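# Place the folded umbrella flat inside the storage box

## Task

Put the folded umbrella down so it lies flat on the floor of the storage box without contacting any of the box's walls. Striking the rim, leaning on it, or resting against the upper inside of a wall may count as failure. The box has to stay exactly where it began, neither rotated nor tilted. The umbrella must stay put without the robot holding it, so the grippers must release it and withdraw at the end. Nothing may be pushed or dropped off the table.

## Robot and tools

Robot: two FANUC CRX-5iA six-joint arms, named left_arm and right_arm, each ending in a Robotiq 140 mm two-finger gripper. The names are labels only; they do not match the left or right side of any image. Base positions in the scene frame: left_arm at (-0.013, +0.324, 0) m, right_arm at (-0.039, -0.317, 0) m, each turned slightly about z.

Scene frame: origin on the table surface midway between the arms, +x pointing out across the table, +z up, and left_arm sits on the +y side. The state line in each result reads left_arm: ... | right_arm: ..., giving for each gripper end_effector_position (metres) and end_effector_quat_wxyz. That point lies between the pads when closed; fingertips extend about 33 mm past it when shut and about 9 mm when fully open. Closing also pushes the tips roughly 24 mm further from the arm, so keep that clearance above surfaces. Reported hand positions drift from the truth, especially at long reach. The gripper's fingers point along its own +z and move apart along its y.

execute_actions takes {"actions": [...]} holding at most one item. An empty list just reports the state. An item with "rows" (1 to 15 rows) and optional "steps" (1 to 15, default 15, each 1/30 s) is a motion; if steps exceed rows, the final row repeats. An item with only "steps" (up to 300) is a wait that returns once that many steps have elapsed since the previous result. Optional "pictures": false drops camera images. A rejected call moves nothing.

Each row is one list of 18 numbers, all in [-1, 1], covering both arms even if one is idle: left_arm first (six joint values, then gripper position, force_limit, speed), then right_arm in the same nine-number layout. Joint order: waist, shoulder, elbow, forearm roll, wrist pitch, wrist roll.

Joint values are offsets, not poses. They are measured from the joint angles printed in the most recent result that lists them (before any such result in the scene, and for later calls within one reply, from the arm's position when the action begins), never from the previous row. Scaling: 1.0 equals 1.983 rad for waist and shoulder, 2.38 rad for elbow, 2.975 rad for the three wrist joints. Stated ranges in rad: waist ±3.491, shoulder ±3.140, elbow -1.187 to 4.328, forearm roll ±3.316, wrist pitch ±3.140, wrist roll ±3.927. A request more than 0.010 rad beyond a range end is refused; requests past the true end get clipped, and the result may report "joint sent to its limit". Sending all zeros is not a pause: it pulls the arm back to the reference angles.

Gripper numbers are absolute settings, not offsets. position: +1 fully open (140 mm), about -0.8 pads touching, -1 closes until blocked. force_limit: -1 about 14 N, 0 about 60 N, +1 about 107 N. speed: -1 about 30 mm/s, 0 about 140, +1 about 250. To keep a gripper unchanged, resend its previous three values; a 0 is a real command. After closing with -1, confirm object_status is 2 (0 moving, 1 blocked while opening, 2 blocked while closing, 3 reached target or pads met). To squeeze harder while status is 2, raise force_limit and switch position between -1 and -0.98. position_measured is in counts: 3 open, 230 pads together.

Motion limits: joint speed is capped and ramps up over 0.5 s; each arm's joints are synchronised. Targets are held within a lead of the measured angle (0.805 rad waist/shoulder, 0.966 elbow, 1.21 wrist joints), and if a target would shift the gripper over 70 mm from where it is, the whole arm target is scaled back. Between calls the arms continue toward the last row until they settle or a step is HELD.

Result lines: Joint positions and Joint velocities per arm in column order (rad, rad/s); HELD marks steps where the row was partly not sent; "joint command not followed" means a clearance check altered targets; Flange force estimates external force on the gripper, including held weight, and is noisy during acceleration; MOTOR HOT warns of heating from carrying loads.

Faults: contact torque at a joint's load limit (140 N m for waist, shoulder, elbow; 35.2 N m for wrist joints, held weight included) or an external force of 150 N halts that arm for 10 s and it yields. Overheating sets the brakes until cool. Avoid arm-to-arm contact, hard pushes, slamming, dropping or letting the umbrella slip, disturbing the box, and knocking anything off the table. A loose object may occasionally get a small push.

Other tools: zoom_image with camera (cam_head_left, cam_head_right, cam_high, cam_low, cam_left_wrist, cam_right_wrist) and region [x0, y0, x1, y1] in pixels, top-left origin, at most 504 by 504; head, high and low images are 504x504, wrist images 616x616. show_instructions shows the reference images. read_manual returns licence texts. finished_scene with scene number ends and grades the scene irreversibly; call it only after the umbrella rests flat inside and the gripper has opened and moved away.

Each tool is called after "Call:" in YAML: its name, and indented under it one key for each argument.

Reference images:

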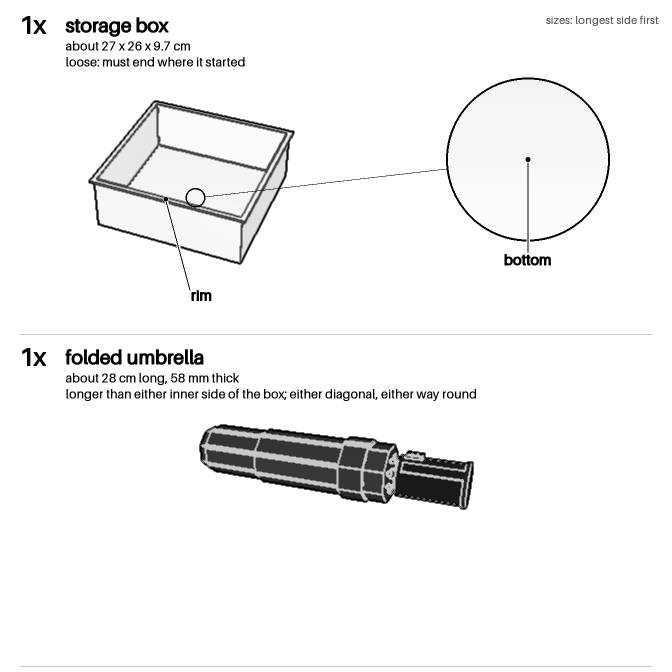

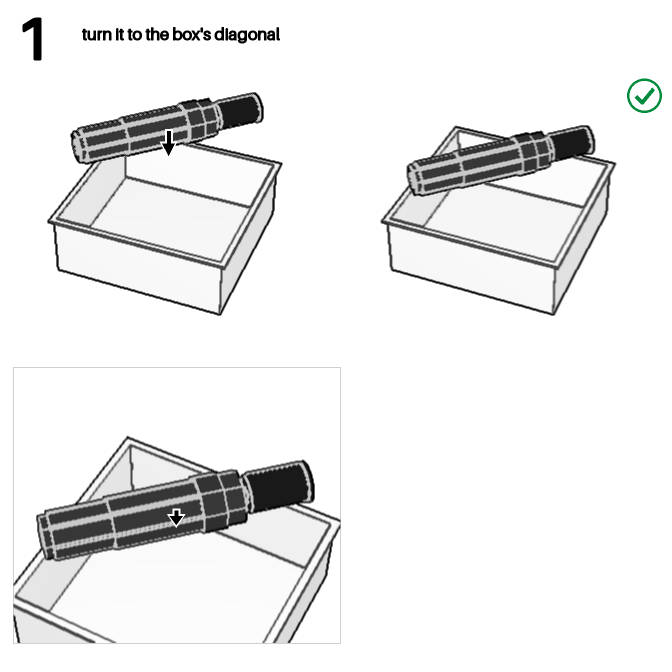

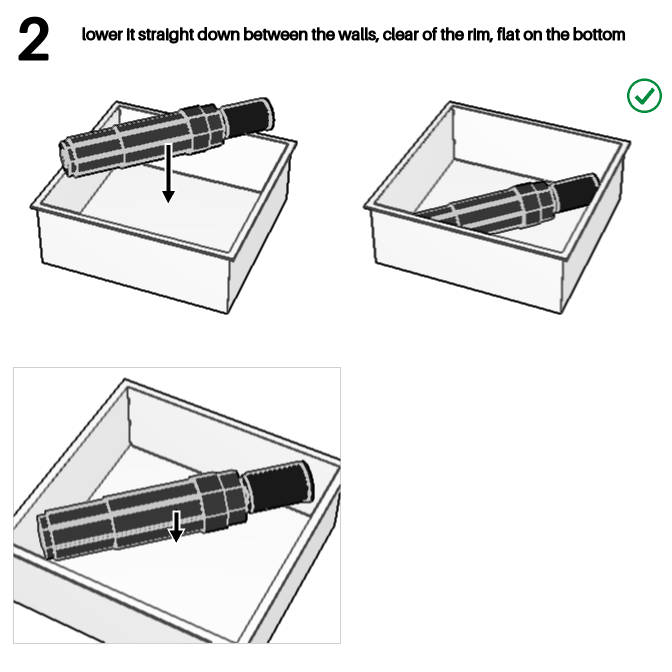

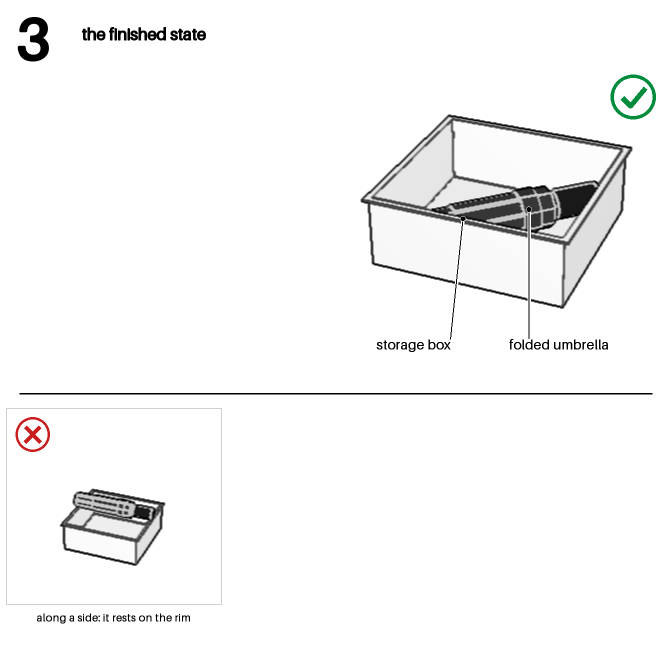

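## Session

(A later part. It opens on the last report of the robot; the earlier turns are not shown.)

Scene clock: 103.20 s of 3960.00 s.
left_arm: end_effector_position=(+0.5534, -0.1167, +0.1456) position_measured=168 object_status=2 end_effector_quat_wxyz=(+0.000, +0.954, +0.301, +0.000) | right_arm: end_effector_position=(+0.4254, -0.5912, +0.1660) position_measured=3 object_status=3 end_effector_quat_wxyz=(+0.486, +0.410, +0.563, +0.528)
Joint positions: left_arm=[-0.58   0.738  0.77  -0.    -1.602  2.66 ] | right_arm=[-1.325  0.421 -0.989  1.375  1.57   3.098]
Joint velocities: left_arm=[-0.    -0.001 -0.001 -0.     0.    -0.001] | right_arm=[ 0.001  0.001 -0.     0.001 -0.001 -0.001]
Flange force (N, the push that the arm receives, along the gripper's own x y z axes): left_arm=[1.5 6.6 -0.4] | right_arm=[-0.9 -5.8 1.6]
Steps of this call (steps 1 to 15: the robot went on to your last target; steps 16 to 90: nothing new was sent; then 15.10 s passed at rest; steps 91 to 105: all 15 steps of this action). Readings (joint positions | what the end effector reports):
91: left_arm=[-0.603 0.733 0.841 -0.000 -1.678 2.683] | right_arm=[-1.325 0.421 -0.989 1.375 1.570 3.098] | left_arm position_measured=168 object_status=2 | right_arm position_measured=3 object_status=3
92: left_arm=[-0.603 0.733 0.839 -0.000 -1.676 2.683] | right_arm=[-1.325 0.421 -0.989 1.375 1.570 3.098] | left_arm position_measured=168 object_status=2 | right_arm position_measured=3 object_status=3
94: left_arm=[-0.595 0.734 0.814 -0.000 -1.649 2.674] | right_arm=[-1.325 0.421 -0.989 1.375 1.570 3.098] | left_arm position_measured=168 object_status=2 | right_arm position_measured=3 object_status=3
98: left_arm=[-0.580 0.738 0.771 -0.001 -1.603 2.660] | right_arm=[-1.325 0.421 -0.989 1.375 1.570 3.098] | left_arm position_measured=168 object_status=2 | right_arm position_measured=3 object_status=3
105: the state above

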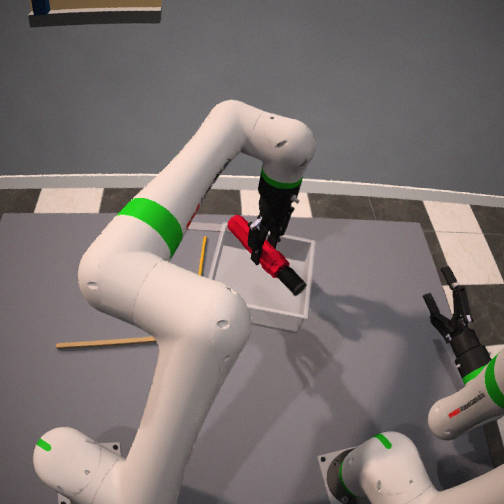

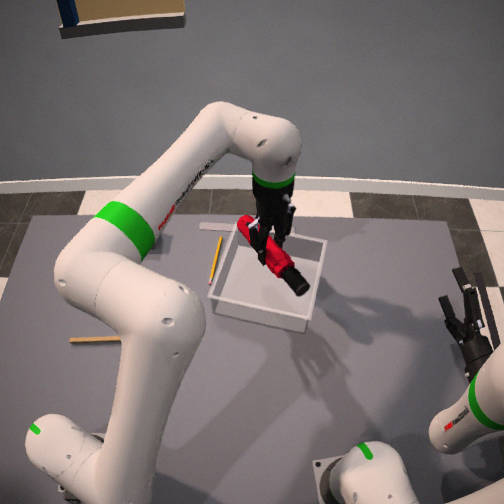

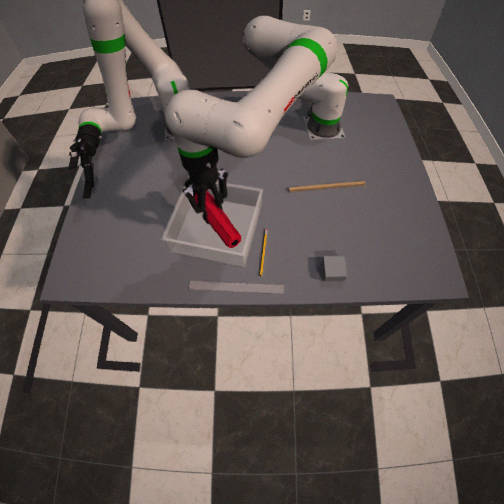

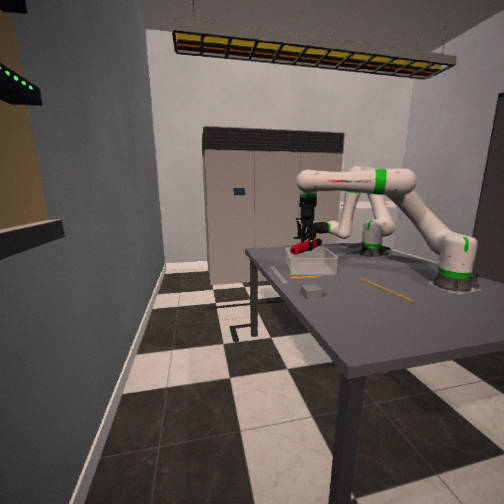

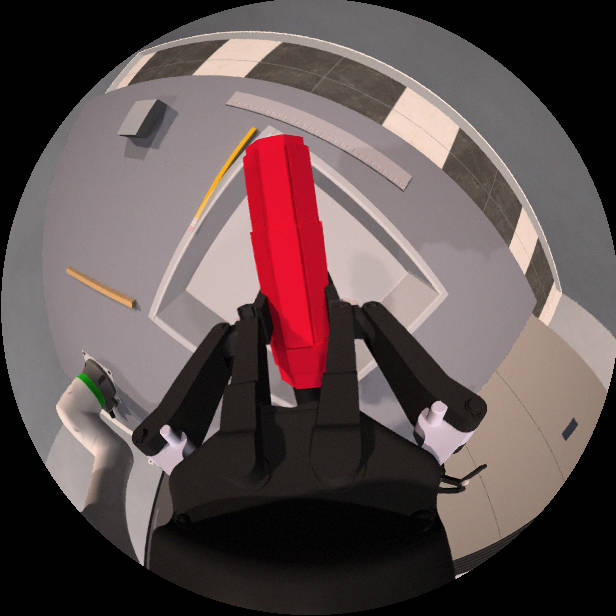

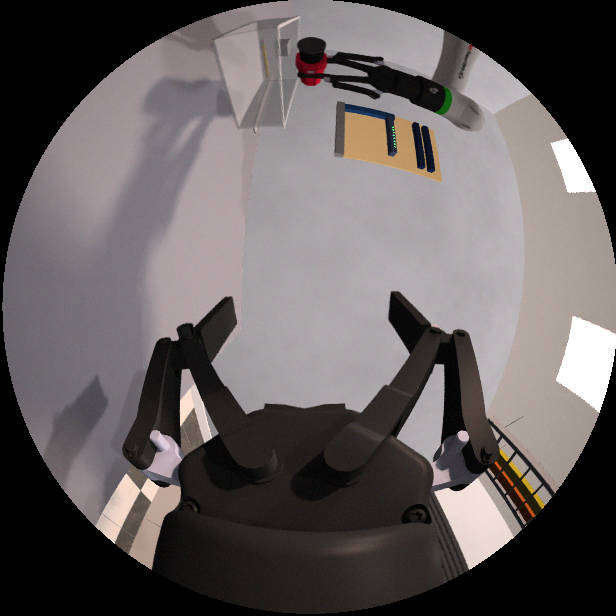

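Call:
execute_actions:
  actions:
    - {"rows":[[-0.0071,-0.0325,-0.0443,0,0.0136,0.0047,-0.98,0,0,0,0,0,0,0,0,1,0,0]],"steps":15}

Call:
zoom_image:
  camera: "cam_head_right"
  region: [190,190,350,350]

Call:
zoom_image:
  camera: "cam_high"
  region: [140,150,290,300]

Scene clock: 121.87 s of 3960.00 s.
left_arm: end_effector_position=(+0.5295, -0.1152, +0.1452) position_measured=168 object_status=2 end_effector_quat_wxyz=(+0.000, +0.954, +0.300, +0.000) | right_arm: end_effector_position=(+0.4254, -0.5912, +0.1660) position_measured=3 object_status=3 end_effector_quat_wxyz=(+0.486, +0.410, +0.563, +0.528)
Joint positions: left_arm=[-0.594  0.673  0.665 -0.    -1.562  2.674] | right_arm=[-1.325  0.421 -0.989  1.375  1.57   3.098]
Joint velocities: left_arm=[-0.001  0.001 -0.001  0.002  0.     0.   ] | right_arm=[-0.001  0.     0.    -0.     0.001  0.001]
Flange force (N, the push that the arm receives, along the gripper's own x y z axes): left_arm=[0.3 -0.6 1.4] | right_arm=[0.7 -4.5 0.8]
Steps of this call (steps 1 to 15: the robot went on to your last target; steps 16 to 90: nothing new was sent; then 15.17 s passed at rest; steps 91 to 105: all 15 steps of this action). Readings (joint positions | what the end effector reports):
91: left_arm=[-0.580 0.738 0.770 -0.000 -1.602 2.660] | right_arm=[-1.325 0.421 -0.989 1.375 1.570 3.098] | left_arm position_measured=168 object_status=2 | right_arm position_measured=3 object_status=3
92: left_arm=[-0.580 0.736 0.767 -0.000 -1.601 2.660] | right_arm=[-1.325 0.421 -0.989 1.375 1.570 3.098] | left_arm position_measured=168 object_status=2 | right_arm position_measured=3 object_status=3
94: left_arm=[-0.583 0.721 0.742 -0.000 -1.591 2.663] | right_arm=[-1.325 0.421 -0.989 1.375 1.570 3.098] | left_arm position_measured=168 object_status=2 | right_arm position_measured=3 object_status=3
98: left_arm=[-0.593 0.677 0.670 -0.000 -1.564 2.673] | right_arm=[-1.325 0.421 -0.989 1.375 1.570 3.098] | left_arm position_measured=168 object_status=2 | right_arm position_measured=3 object_status=3
105: the state above

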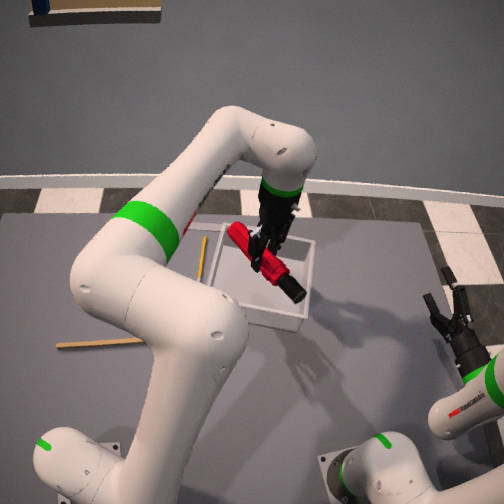

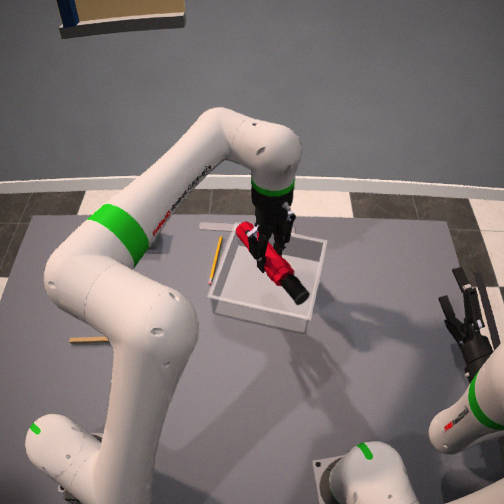

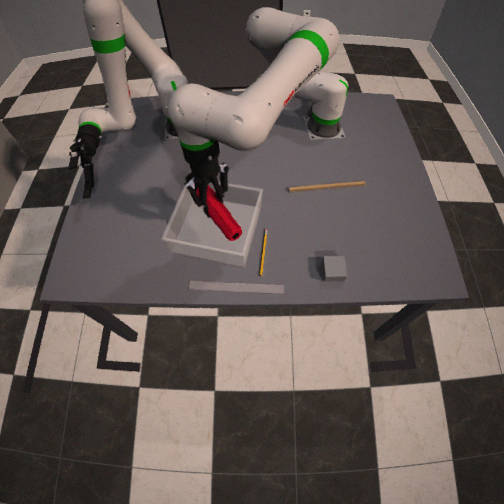

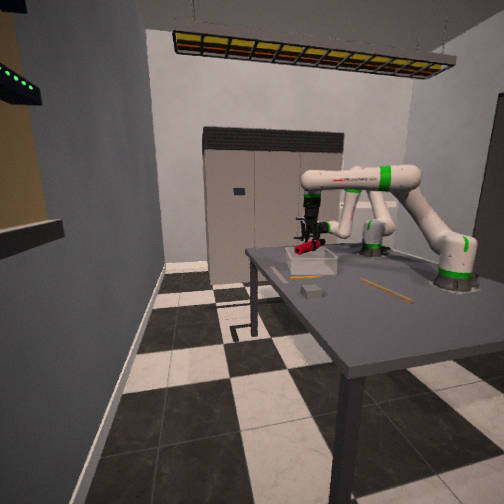

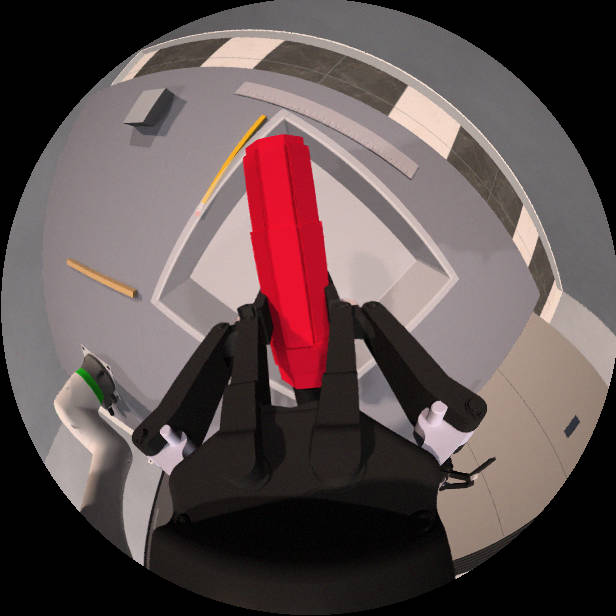

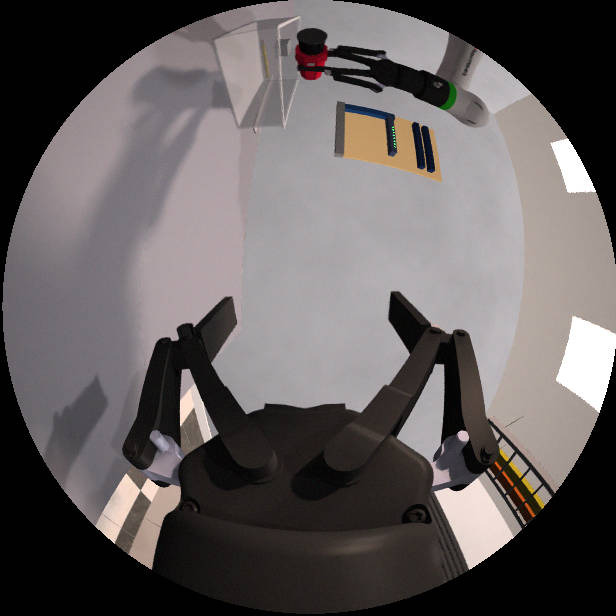

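Region (190, 190, 350, 350) of cam_head_right's 504x504 image, scaled by 3.150, with more detail than that image has.

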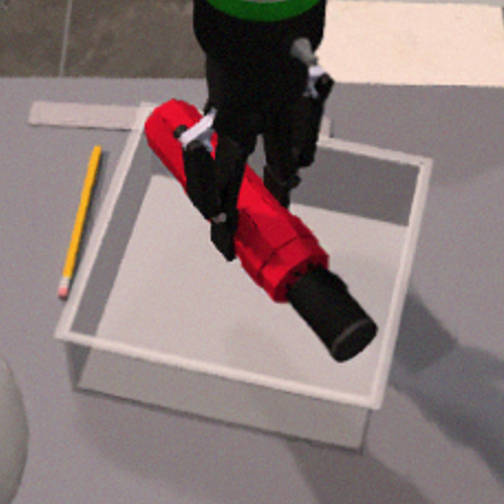

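Region (140, 150, 290, 300) of cam_high's 504x504 image, scaled by 3.360, with more detail than that image has.

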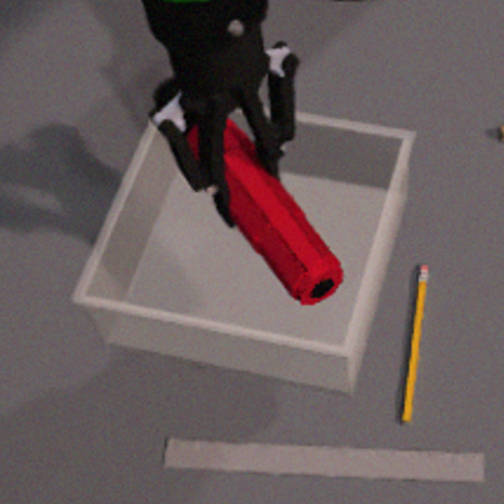

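Call:
execute_actions:
  actions:
    - {"rows":[[0,0.0078,-0.0534,0,0.0479,0,-0.98,0,0,0,0,0,0,0,0,1,0,0]],"steps":15}

Call:
zoom_image:
  camera: "cam_head_right"
  region: [190,190,350,350]

Call:
zoom_image:
  camera: "cam_high"
  region: [140,150,290,300]

Scene clock: 132.77 s of 3960.00 s.
left_arm: end_effector_position=(+0.5296, -0.1152, +0.0801) position_measured=168 object_status=2 end_effector_quat_wxyz=(+0.000, +0.954, +0.300, +0.000) | right_arm: end_effector_position=(+0.4254, -0.5912, +0.1660) position_measured=3 object_status=3 end_effector_quat_wxyz=(+0.486, +0.410, +0.563, +0.528)
Joint positions: left_arm=[-0.594  0.689  0.538 -0.    -1.419  2.674] | right_arm=[-1.325  0.421 -0.989  1.375  1.57   3.098]
Joint velocities: left_arm=[ 0.     0.001 -0.001  0.002  0.     0.001] | right_arm=[-0.    -0.001  0.     0.002  0.    -0.001]
Flange force (N, the push that the arm receives, along the gripper's own x y z axes): left_arm=[1.5 1.3 2.4] | right_arm=[-0.3 -5.0 0.2]
Steps of this call (steps 1 to 15: the robot went on to your last target; steps 16 to 90: nothing new was sent; then 7.40 s passed at rest; steps 91 to 105: all 15 steps of this action). Readings (joint positions | what the end effector reports):
91: left_arm=[-0.594 0.673 0.665 -0.000 -1.562 2.674] | right_arm=[-1.325 0.421 -0.989 1.375 1.570 3.098] | left_arm position_measured=168 object_status=2 | right_arm position_measured=3 object_status=3
92: left_arm=[-0.594 0.673 0.662 -0.000 -1.559 2.674] | right_arm=[-1.325 0.421 -0.989 1.375 1.570 3.098] | left_arm position_measured=168 object_status=2 | right_arm position_measured=3 object_status=3
94: left_arm=[-0.594 0.676 0.637 -0.000 -1.531 2.674] | right_arm=[-1.325 0.421 -0.989 1.375 1.570 3.098] | left_arm position_measured=168 object_status=2 | right_arm position_measured=3 object_status=3
98: left_arm=[-0.594 0.688 0.550 -0.001 -1.433 2.674] | right_arm=[-1.325 0.421 -0.989 1.375 1.570 3.098] | left_arm position_measured=168 object_status=2 | right_arm position_measured=3 object_status=3
105: the state above

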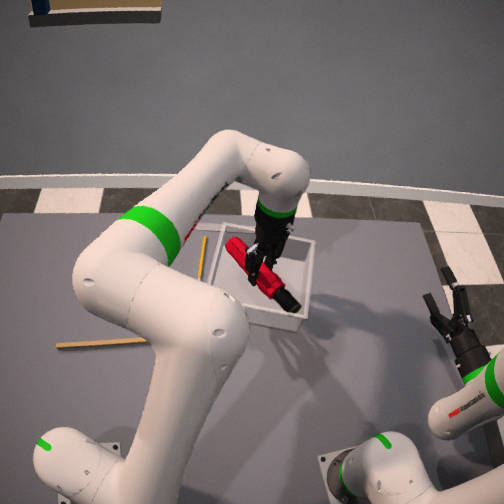

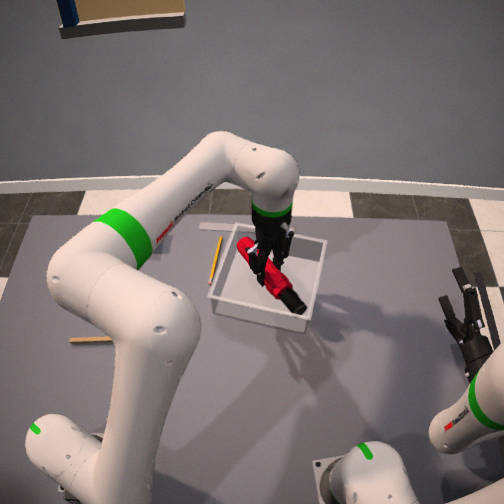

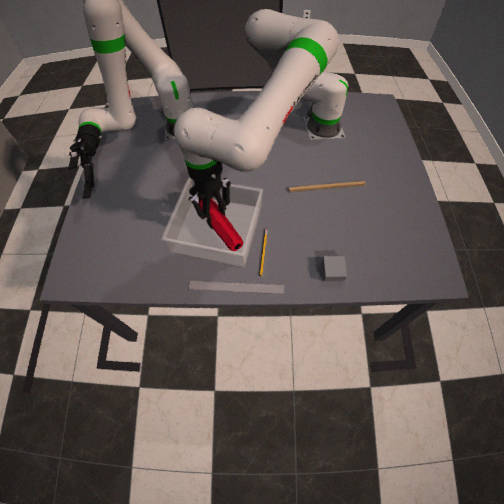

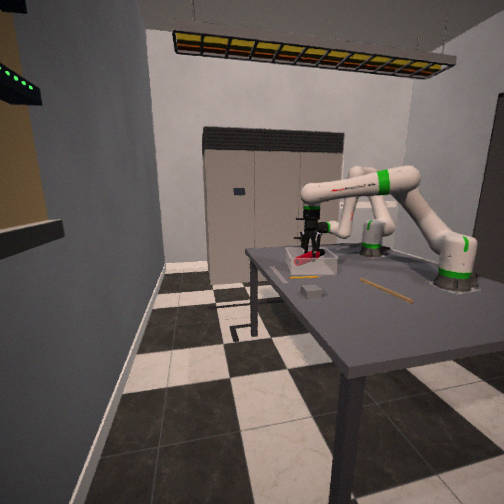

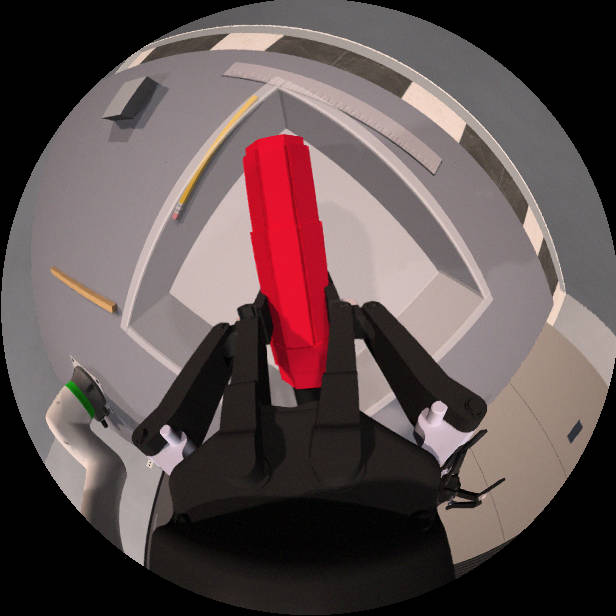

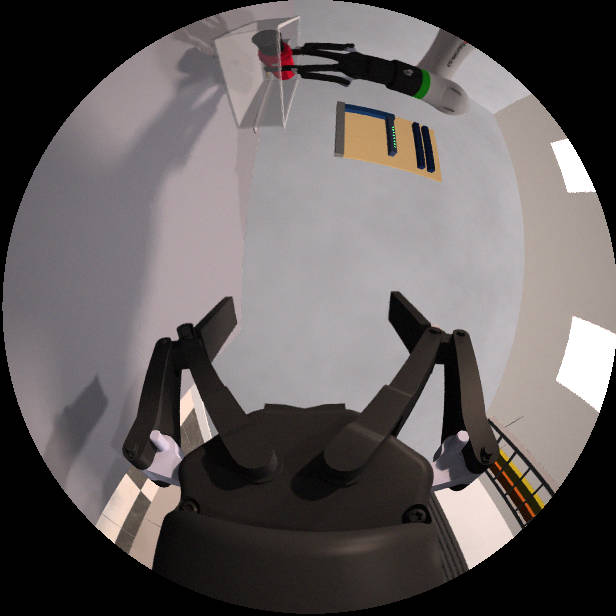

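Region (190, 190, 350, 350) of cam_head_right's 504x504 image, scaled by 3.150, with more detail than that image has.

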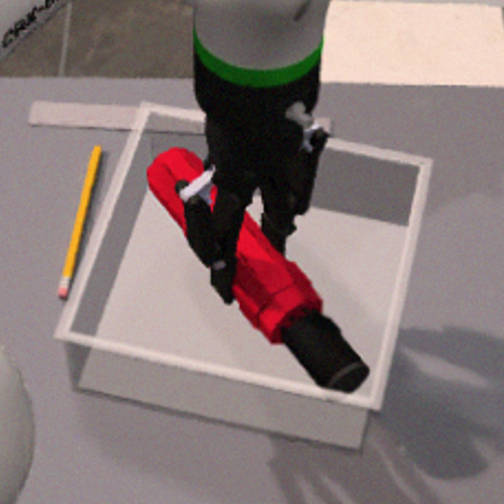

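Region (140, 150, 290, 300) of cam_high's 504x504 image, scaled by 3.360, with more detail than that image has.

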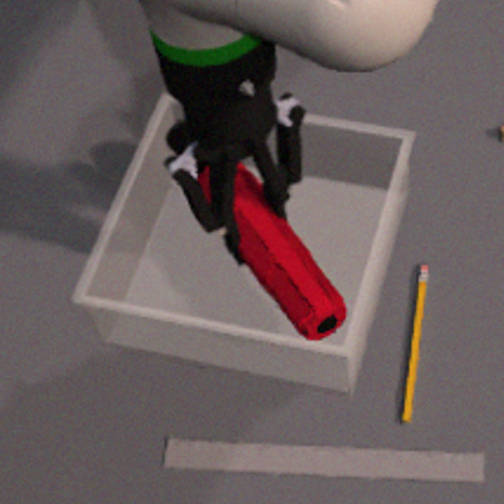

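Call:
execute_actions:
  actions:
    - {"rows":[[0,0.0097,-0.0238,0,0.0253,-0.0134,-0.98,0,0,0,0,0,0,0,0,1,0,0]],"steps":15}

Call:
zoom_image:
  camera: "cam_head_right"
  region: [190,190,350,350]

Call:
zoom_image:
  camera: "cam_high"
  region: [140,150,290,300]

Scene clock: 143.40 s of 3960.00 s.
left_arm: end_effector_position=(+0.5293, -0.1150, +0.0431) position_measured=168 object_status=2 end_effector_quat_wxyz=(-0.000, +0.960, +0.281, +0.000) | right_arm: end_effector_position=(+0.4254, -0.5912, +0.1660) position_measured=3 object_status=3 end_effector_quat_wxyz=(+0.486, +0.410, +0.563, +0.528)
Joint positions: left_arm=[-0.594  0.708  0.481 -0.    -1.344  2.634] | right_arm=[-1.325  0.421 -0.989  1.375  1.57   3.098]
Joint velocities: left_arm=[-0.     0.     0.     0.001 -0.    -0.   ] | right_arm=[-0.    -0.002  0.001 -0.002  0.001 -0.001]
Flange force (N, the push that the arm receives, along the gripper's own x y z axes): left_arm=[1.8 4.4 1.7] | right_arm=[-1.1 -5.3 1.0]
Steps of this call (steps 1 to 15: the robot went on to your last target; steps 16 to 90: nothing new was sent; then 7.13 s passed at rest; steps 91 to 105: all 15 steps of this action). Readings (joint positions | what the end effector reports):
91: left_arm=[-0.594 0.689 0.538 -0.000 -1.419 2.674] | right_arm=[-1.325 0.421 -0.989 1.375 1.570 3.098] | left_arm position_measured=168 object_status=2 | right_arm position_measured=3 object_status=3
92: left_arm=[-0.594 0.689 0.535 -0.000 -1.416 2.673] | right_arm=[-1.325 0.421 -0.989 1.375 1.570 3.098] | left_arm position_measured=168 object_status=2 | right_arm position_measured=3 object_status=3
94: left_arm=[-0.594 0.697 0.512 0.000 -1.385 2.656] | right_arm=[-1.325 0.421 -0.989 1.375 1.570 3.098] | left_arm position_measured=168 object_status=2 | right_arm position_measured=3 object_status=3
98: left_arm=[-0.594 0.708 0.482 -0.000 -1.345 2.634] | right_arm=[-1.325 0.421 -0.989 1.375 1.570 3.098] | left_arm position_measured=168 object_status=2 | right_arm position_measured=3 object_status=3
105: the state above

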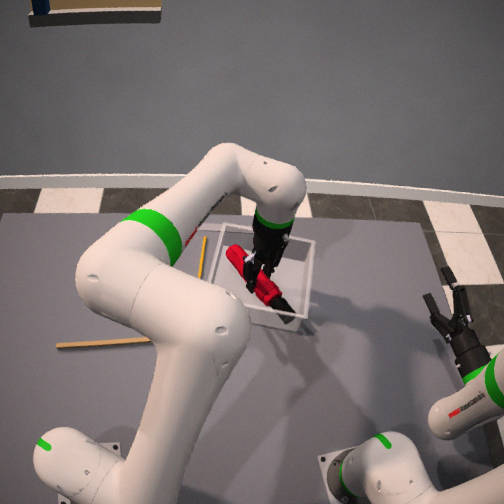

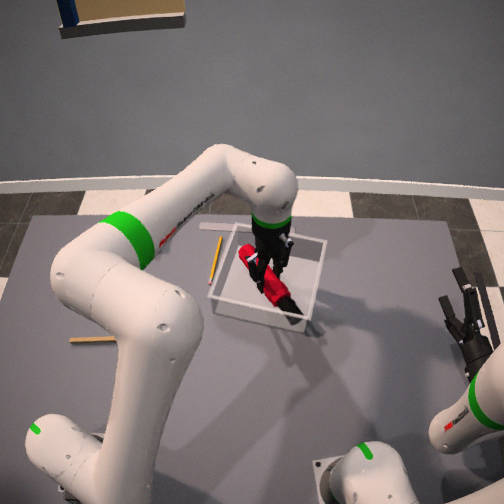

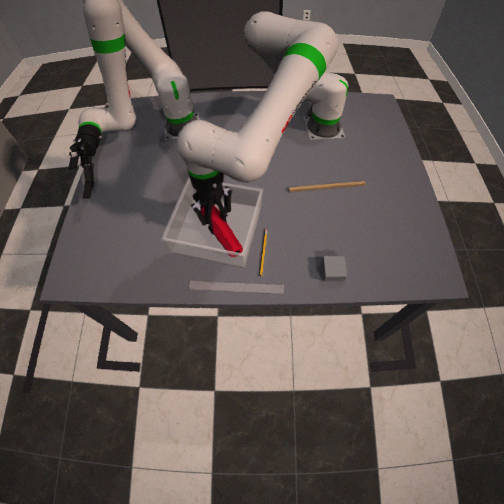

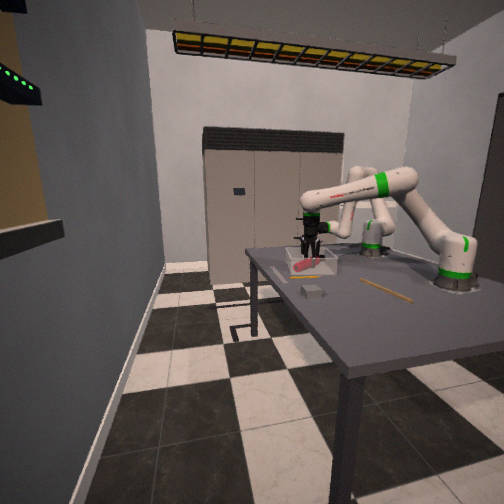

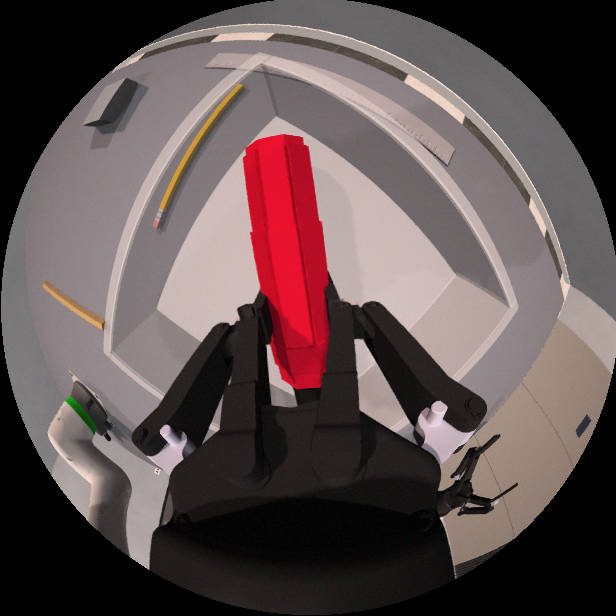

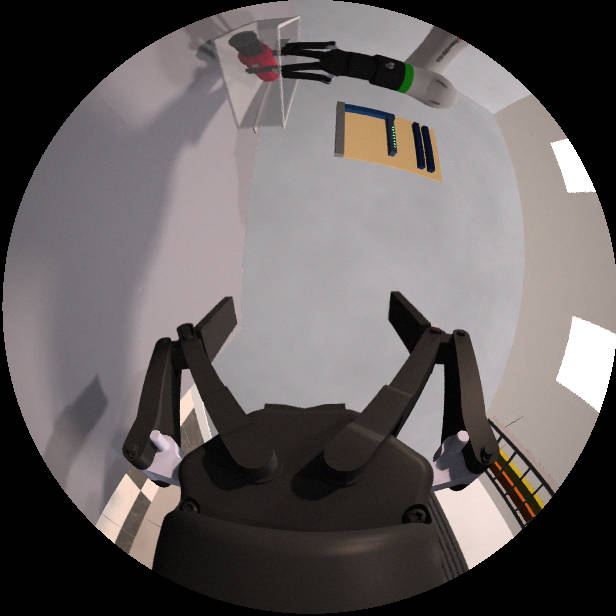

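Region (190, 190, 350, 350) of cam_head_right's 504x504 image, scaled by 3.150, with more detail than that image has.

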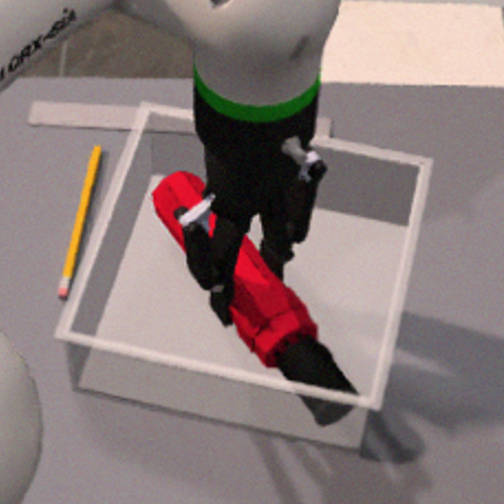

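Region (140, 150, 290, 300) of cam_high's 504x504 image, scaled by 3.360, with more detail than that image has.

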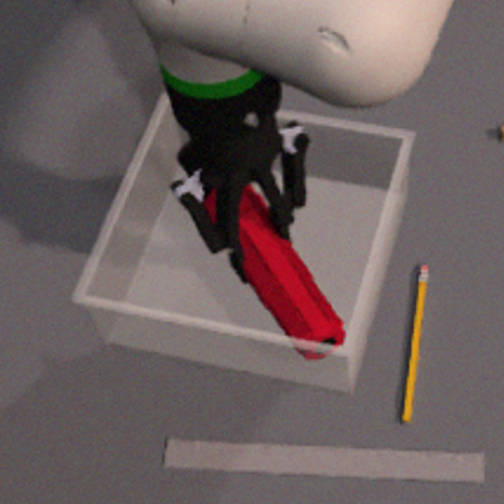

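Call:
execute_actions:
  actions:
    - {"rows":[[0,0.0012,-0.0024,0,0.0027,0,-0.98,0,0,0,0,0,0,0,0,1,0,0]],"steps":8}
  pictures: false

Call:
execute_actions:
  actions:
    - {"rows":[[0,0,0,0,0,0,0.3,0,-0.5,0,0,0,0,0,0,1,0,0]],"steps":15}

Scene clock: 148.63 s of 3960.00 s.
left_arm: end_effector_position=(+0.5293, -0.1150, +0.0392) position_measured=168 object_status=2 end_effector_quat_wxyz=(-0.000, +0.960, +0.281, +0.000) | right_arm: end_effector_position=(+0.4254, -0.5912, +0.1660) position_measured=3 object_status=3 end_effector_quat_wxyz=(+0.486, +0.410, +0.563, +0.528)
Joint positions: left_arm=[-0.594  0.71   0.476 -0.    -1.336  2.634] | right_arm=[-1.325  0.421 -0.989  1.375  1.57   3.098]
Joint velocities: left_arm=[-0.     0.001 -0.002  0.001  0.002 -0.   ] | right_arm=[ 0.     0.001 -0.     0.001  0.001 -0.001]
Flange force (N, the push that the arm receives, along the gripper's own x y z axes): left_arm=[2.5 7.2 -23.0] | right_arm=[-0.2 -5.1 0.6]
Steps of this call (steps 1 to 15: the robot went on to your last target; steps 16 to 90: nothing new was sent; then 1.97 s passed at rest; steps 91 to 98: all 8 steps of this action). Readings (joint positions | what the end effector reports):
91: left_arm=[-0.594 0.708 0.481 -0.000 -1.344 2.634] | right_arm=[-1.325 0.421 -0.989 1.375 1.570 3.098] | left_arm position_measured=168 object_status=2 | right_arm position_measured=3 object_status=3
92: left_arm=[-0.594 0.709 0.480 -0.000 -1.342 2.634] | right_arm=[-1.325 0.421 -0.989 1.375 1.570 3.098] | left_arm position_measured=168 object_status=2 | right_arm position_measured=3 object_status=3
94: left_arm=[-0.594 0.710 0.476 -0.000 -1.337 2.634] | right_arm=[-1.325 0.421 -0.989 1.375 1.570 3.098] | left_arm position_measured=168 object_status=2 | right_arm position_measured=3 object_status=3
98: the state above

Scene clock: 149.13 s of 3960.00 s.
left_arm: end_effector_position=(+0.5292, -0.1150, +0.0391) position_measured=107 object_status=0 end_effector_quat_wxyz=(-0.000, +0.960, +0.281, +0.000) | right_arm: end_effector_position=(+0.4254, -0.5912, +0.1660) position_measured=3 object_status=3 end_effector_quat_wxyz=(+0.486, +0.410, +0.563, +0.528)
Joint positions: left_arm=[-0.594  0.71   0.475 -0.    -1.336  2.634] | right_arm=[-1.325  0.421 -0.989  1.375  1.57   3.098]
Joint velocities: left_arm=[-0.  0. -0. -0. -0.  0.] | right_arm=[ 0.001 -0.    -0.     0.002  0.001 -0.   ]
Flange force (N, the push that the arm receives, along the gripper's own x y z axes): left_arm=[1.5 4.5 -1.6] | right_arm=[0.0 -5.4 2.2]
Steps of this call (steps 1 to 15: all 15 steps of this action). Readings (joint positions | what the end effector reports):
1: left_arm=[-0.594 0.710 0.476 -0.000 -1.336 2.634] | right_arm=[-1.325 0.421 -0.989 1.375 1.570 3.098] | left_arm position_measured=168 object_status=0 | right_arm position_measured=3 object_status=3
2: left_arm=[-0.594 0.710 0.476 -0.000 -1.336 2.634] | right_arm=[-1.325 0.421 -0.989 1.375 1.570 3.098] | left_arm position_measured=168 object_status=0 | right_arm position_measured=3 object_status=3
4: left_arm=[-0.594 0.711 0.475 -0.000 -1.336 2.634] | right_arm=[-1.325 0.421 -0.989 1.375 1.570 3.098] | left_arm position_measured=157 object_status=0 | right_arm position_measured=3 object_status=3
8: left_arm=[-0.594 0.711 0.475 -0.000 -1.336 2.634] | right_arm=[-1.325 0.421 -0.989 1.375 1.570 3.098] | left_arm position_measured=139 object_status=0 | right_arm position_measured=3 object_status=3
15: the state above

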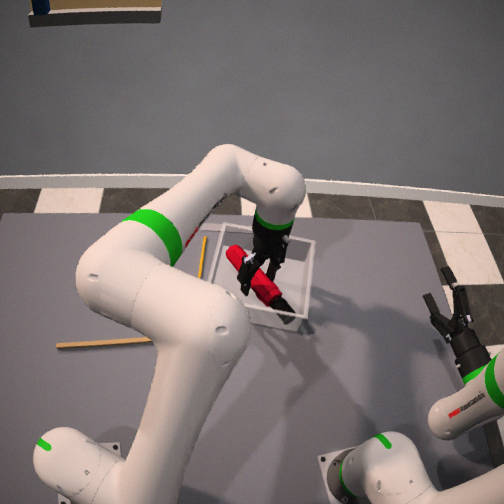

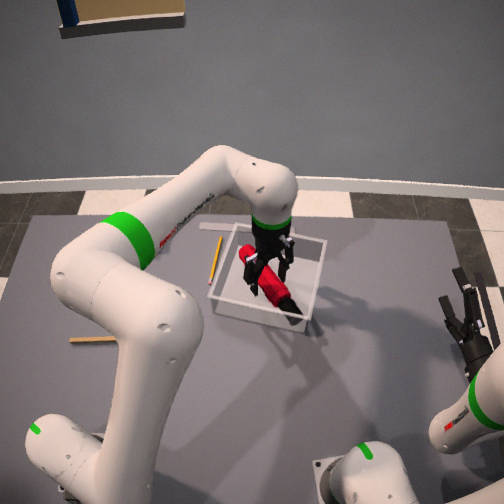

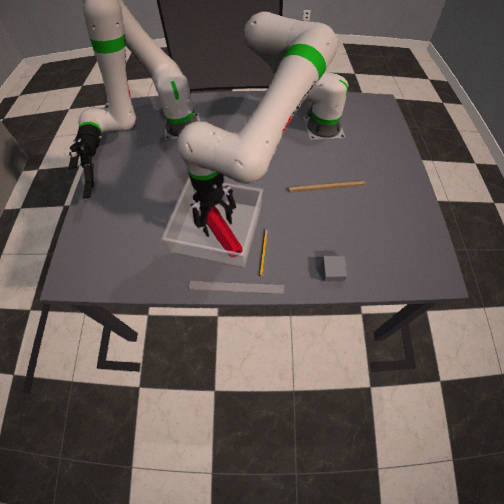

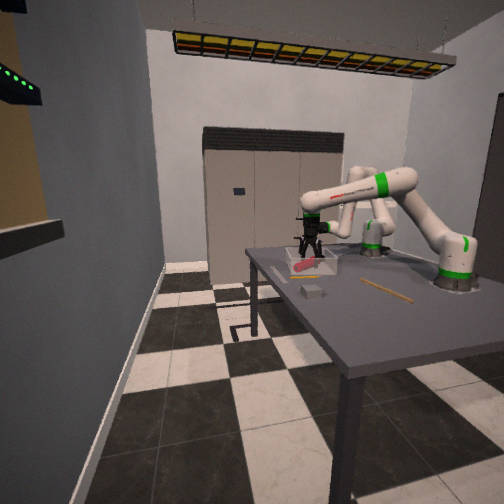

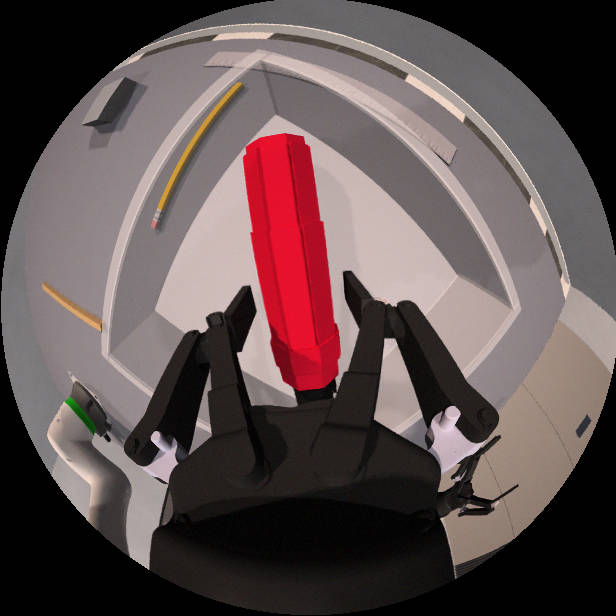

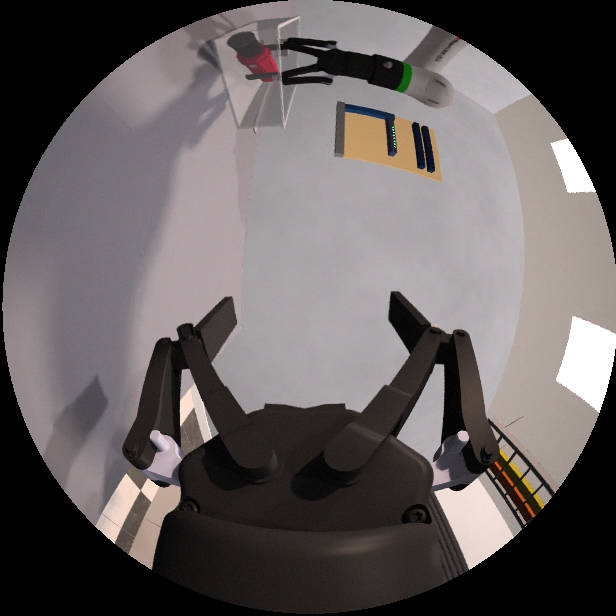

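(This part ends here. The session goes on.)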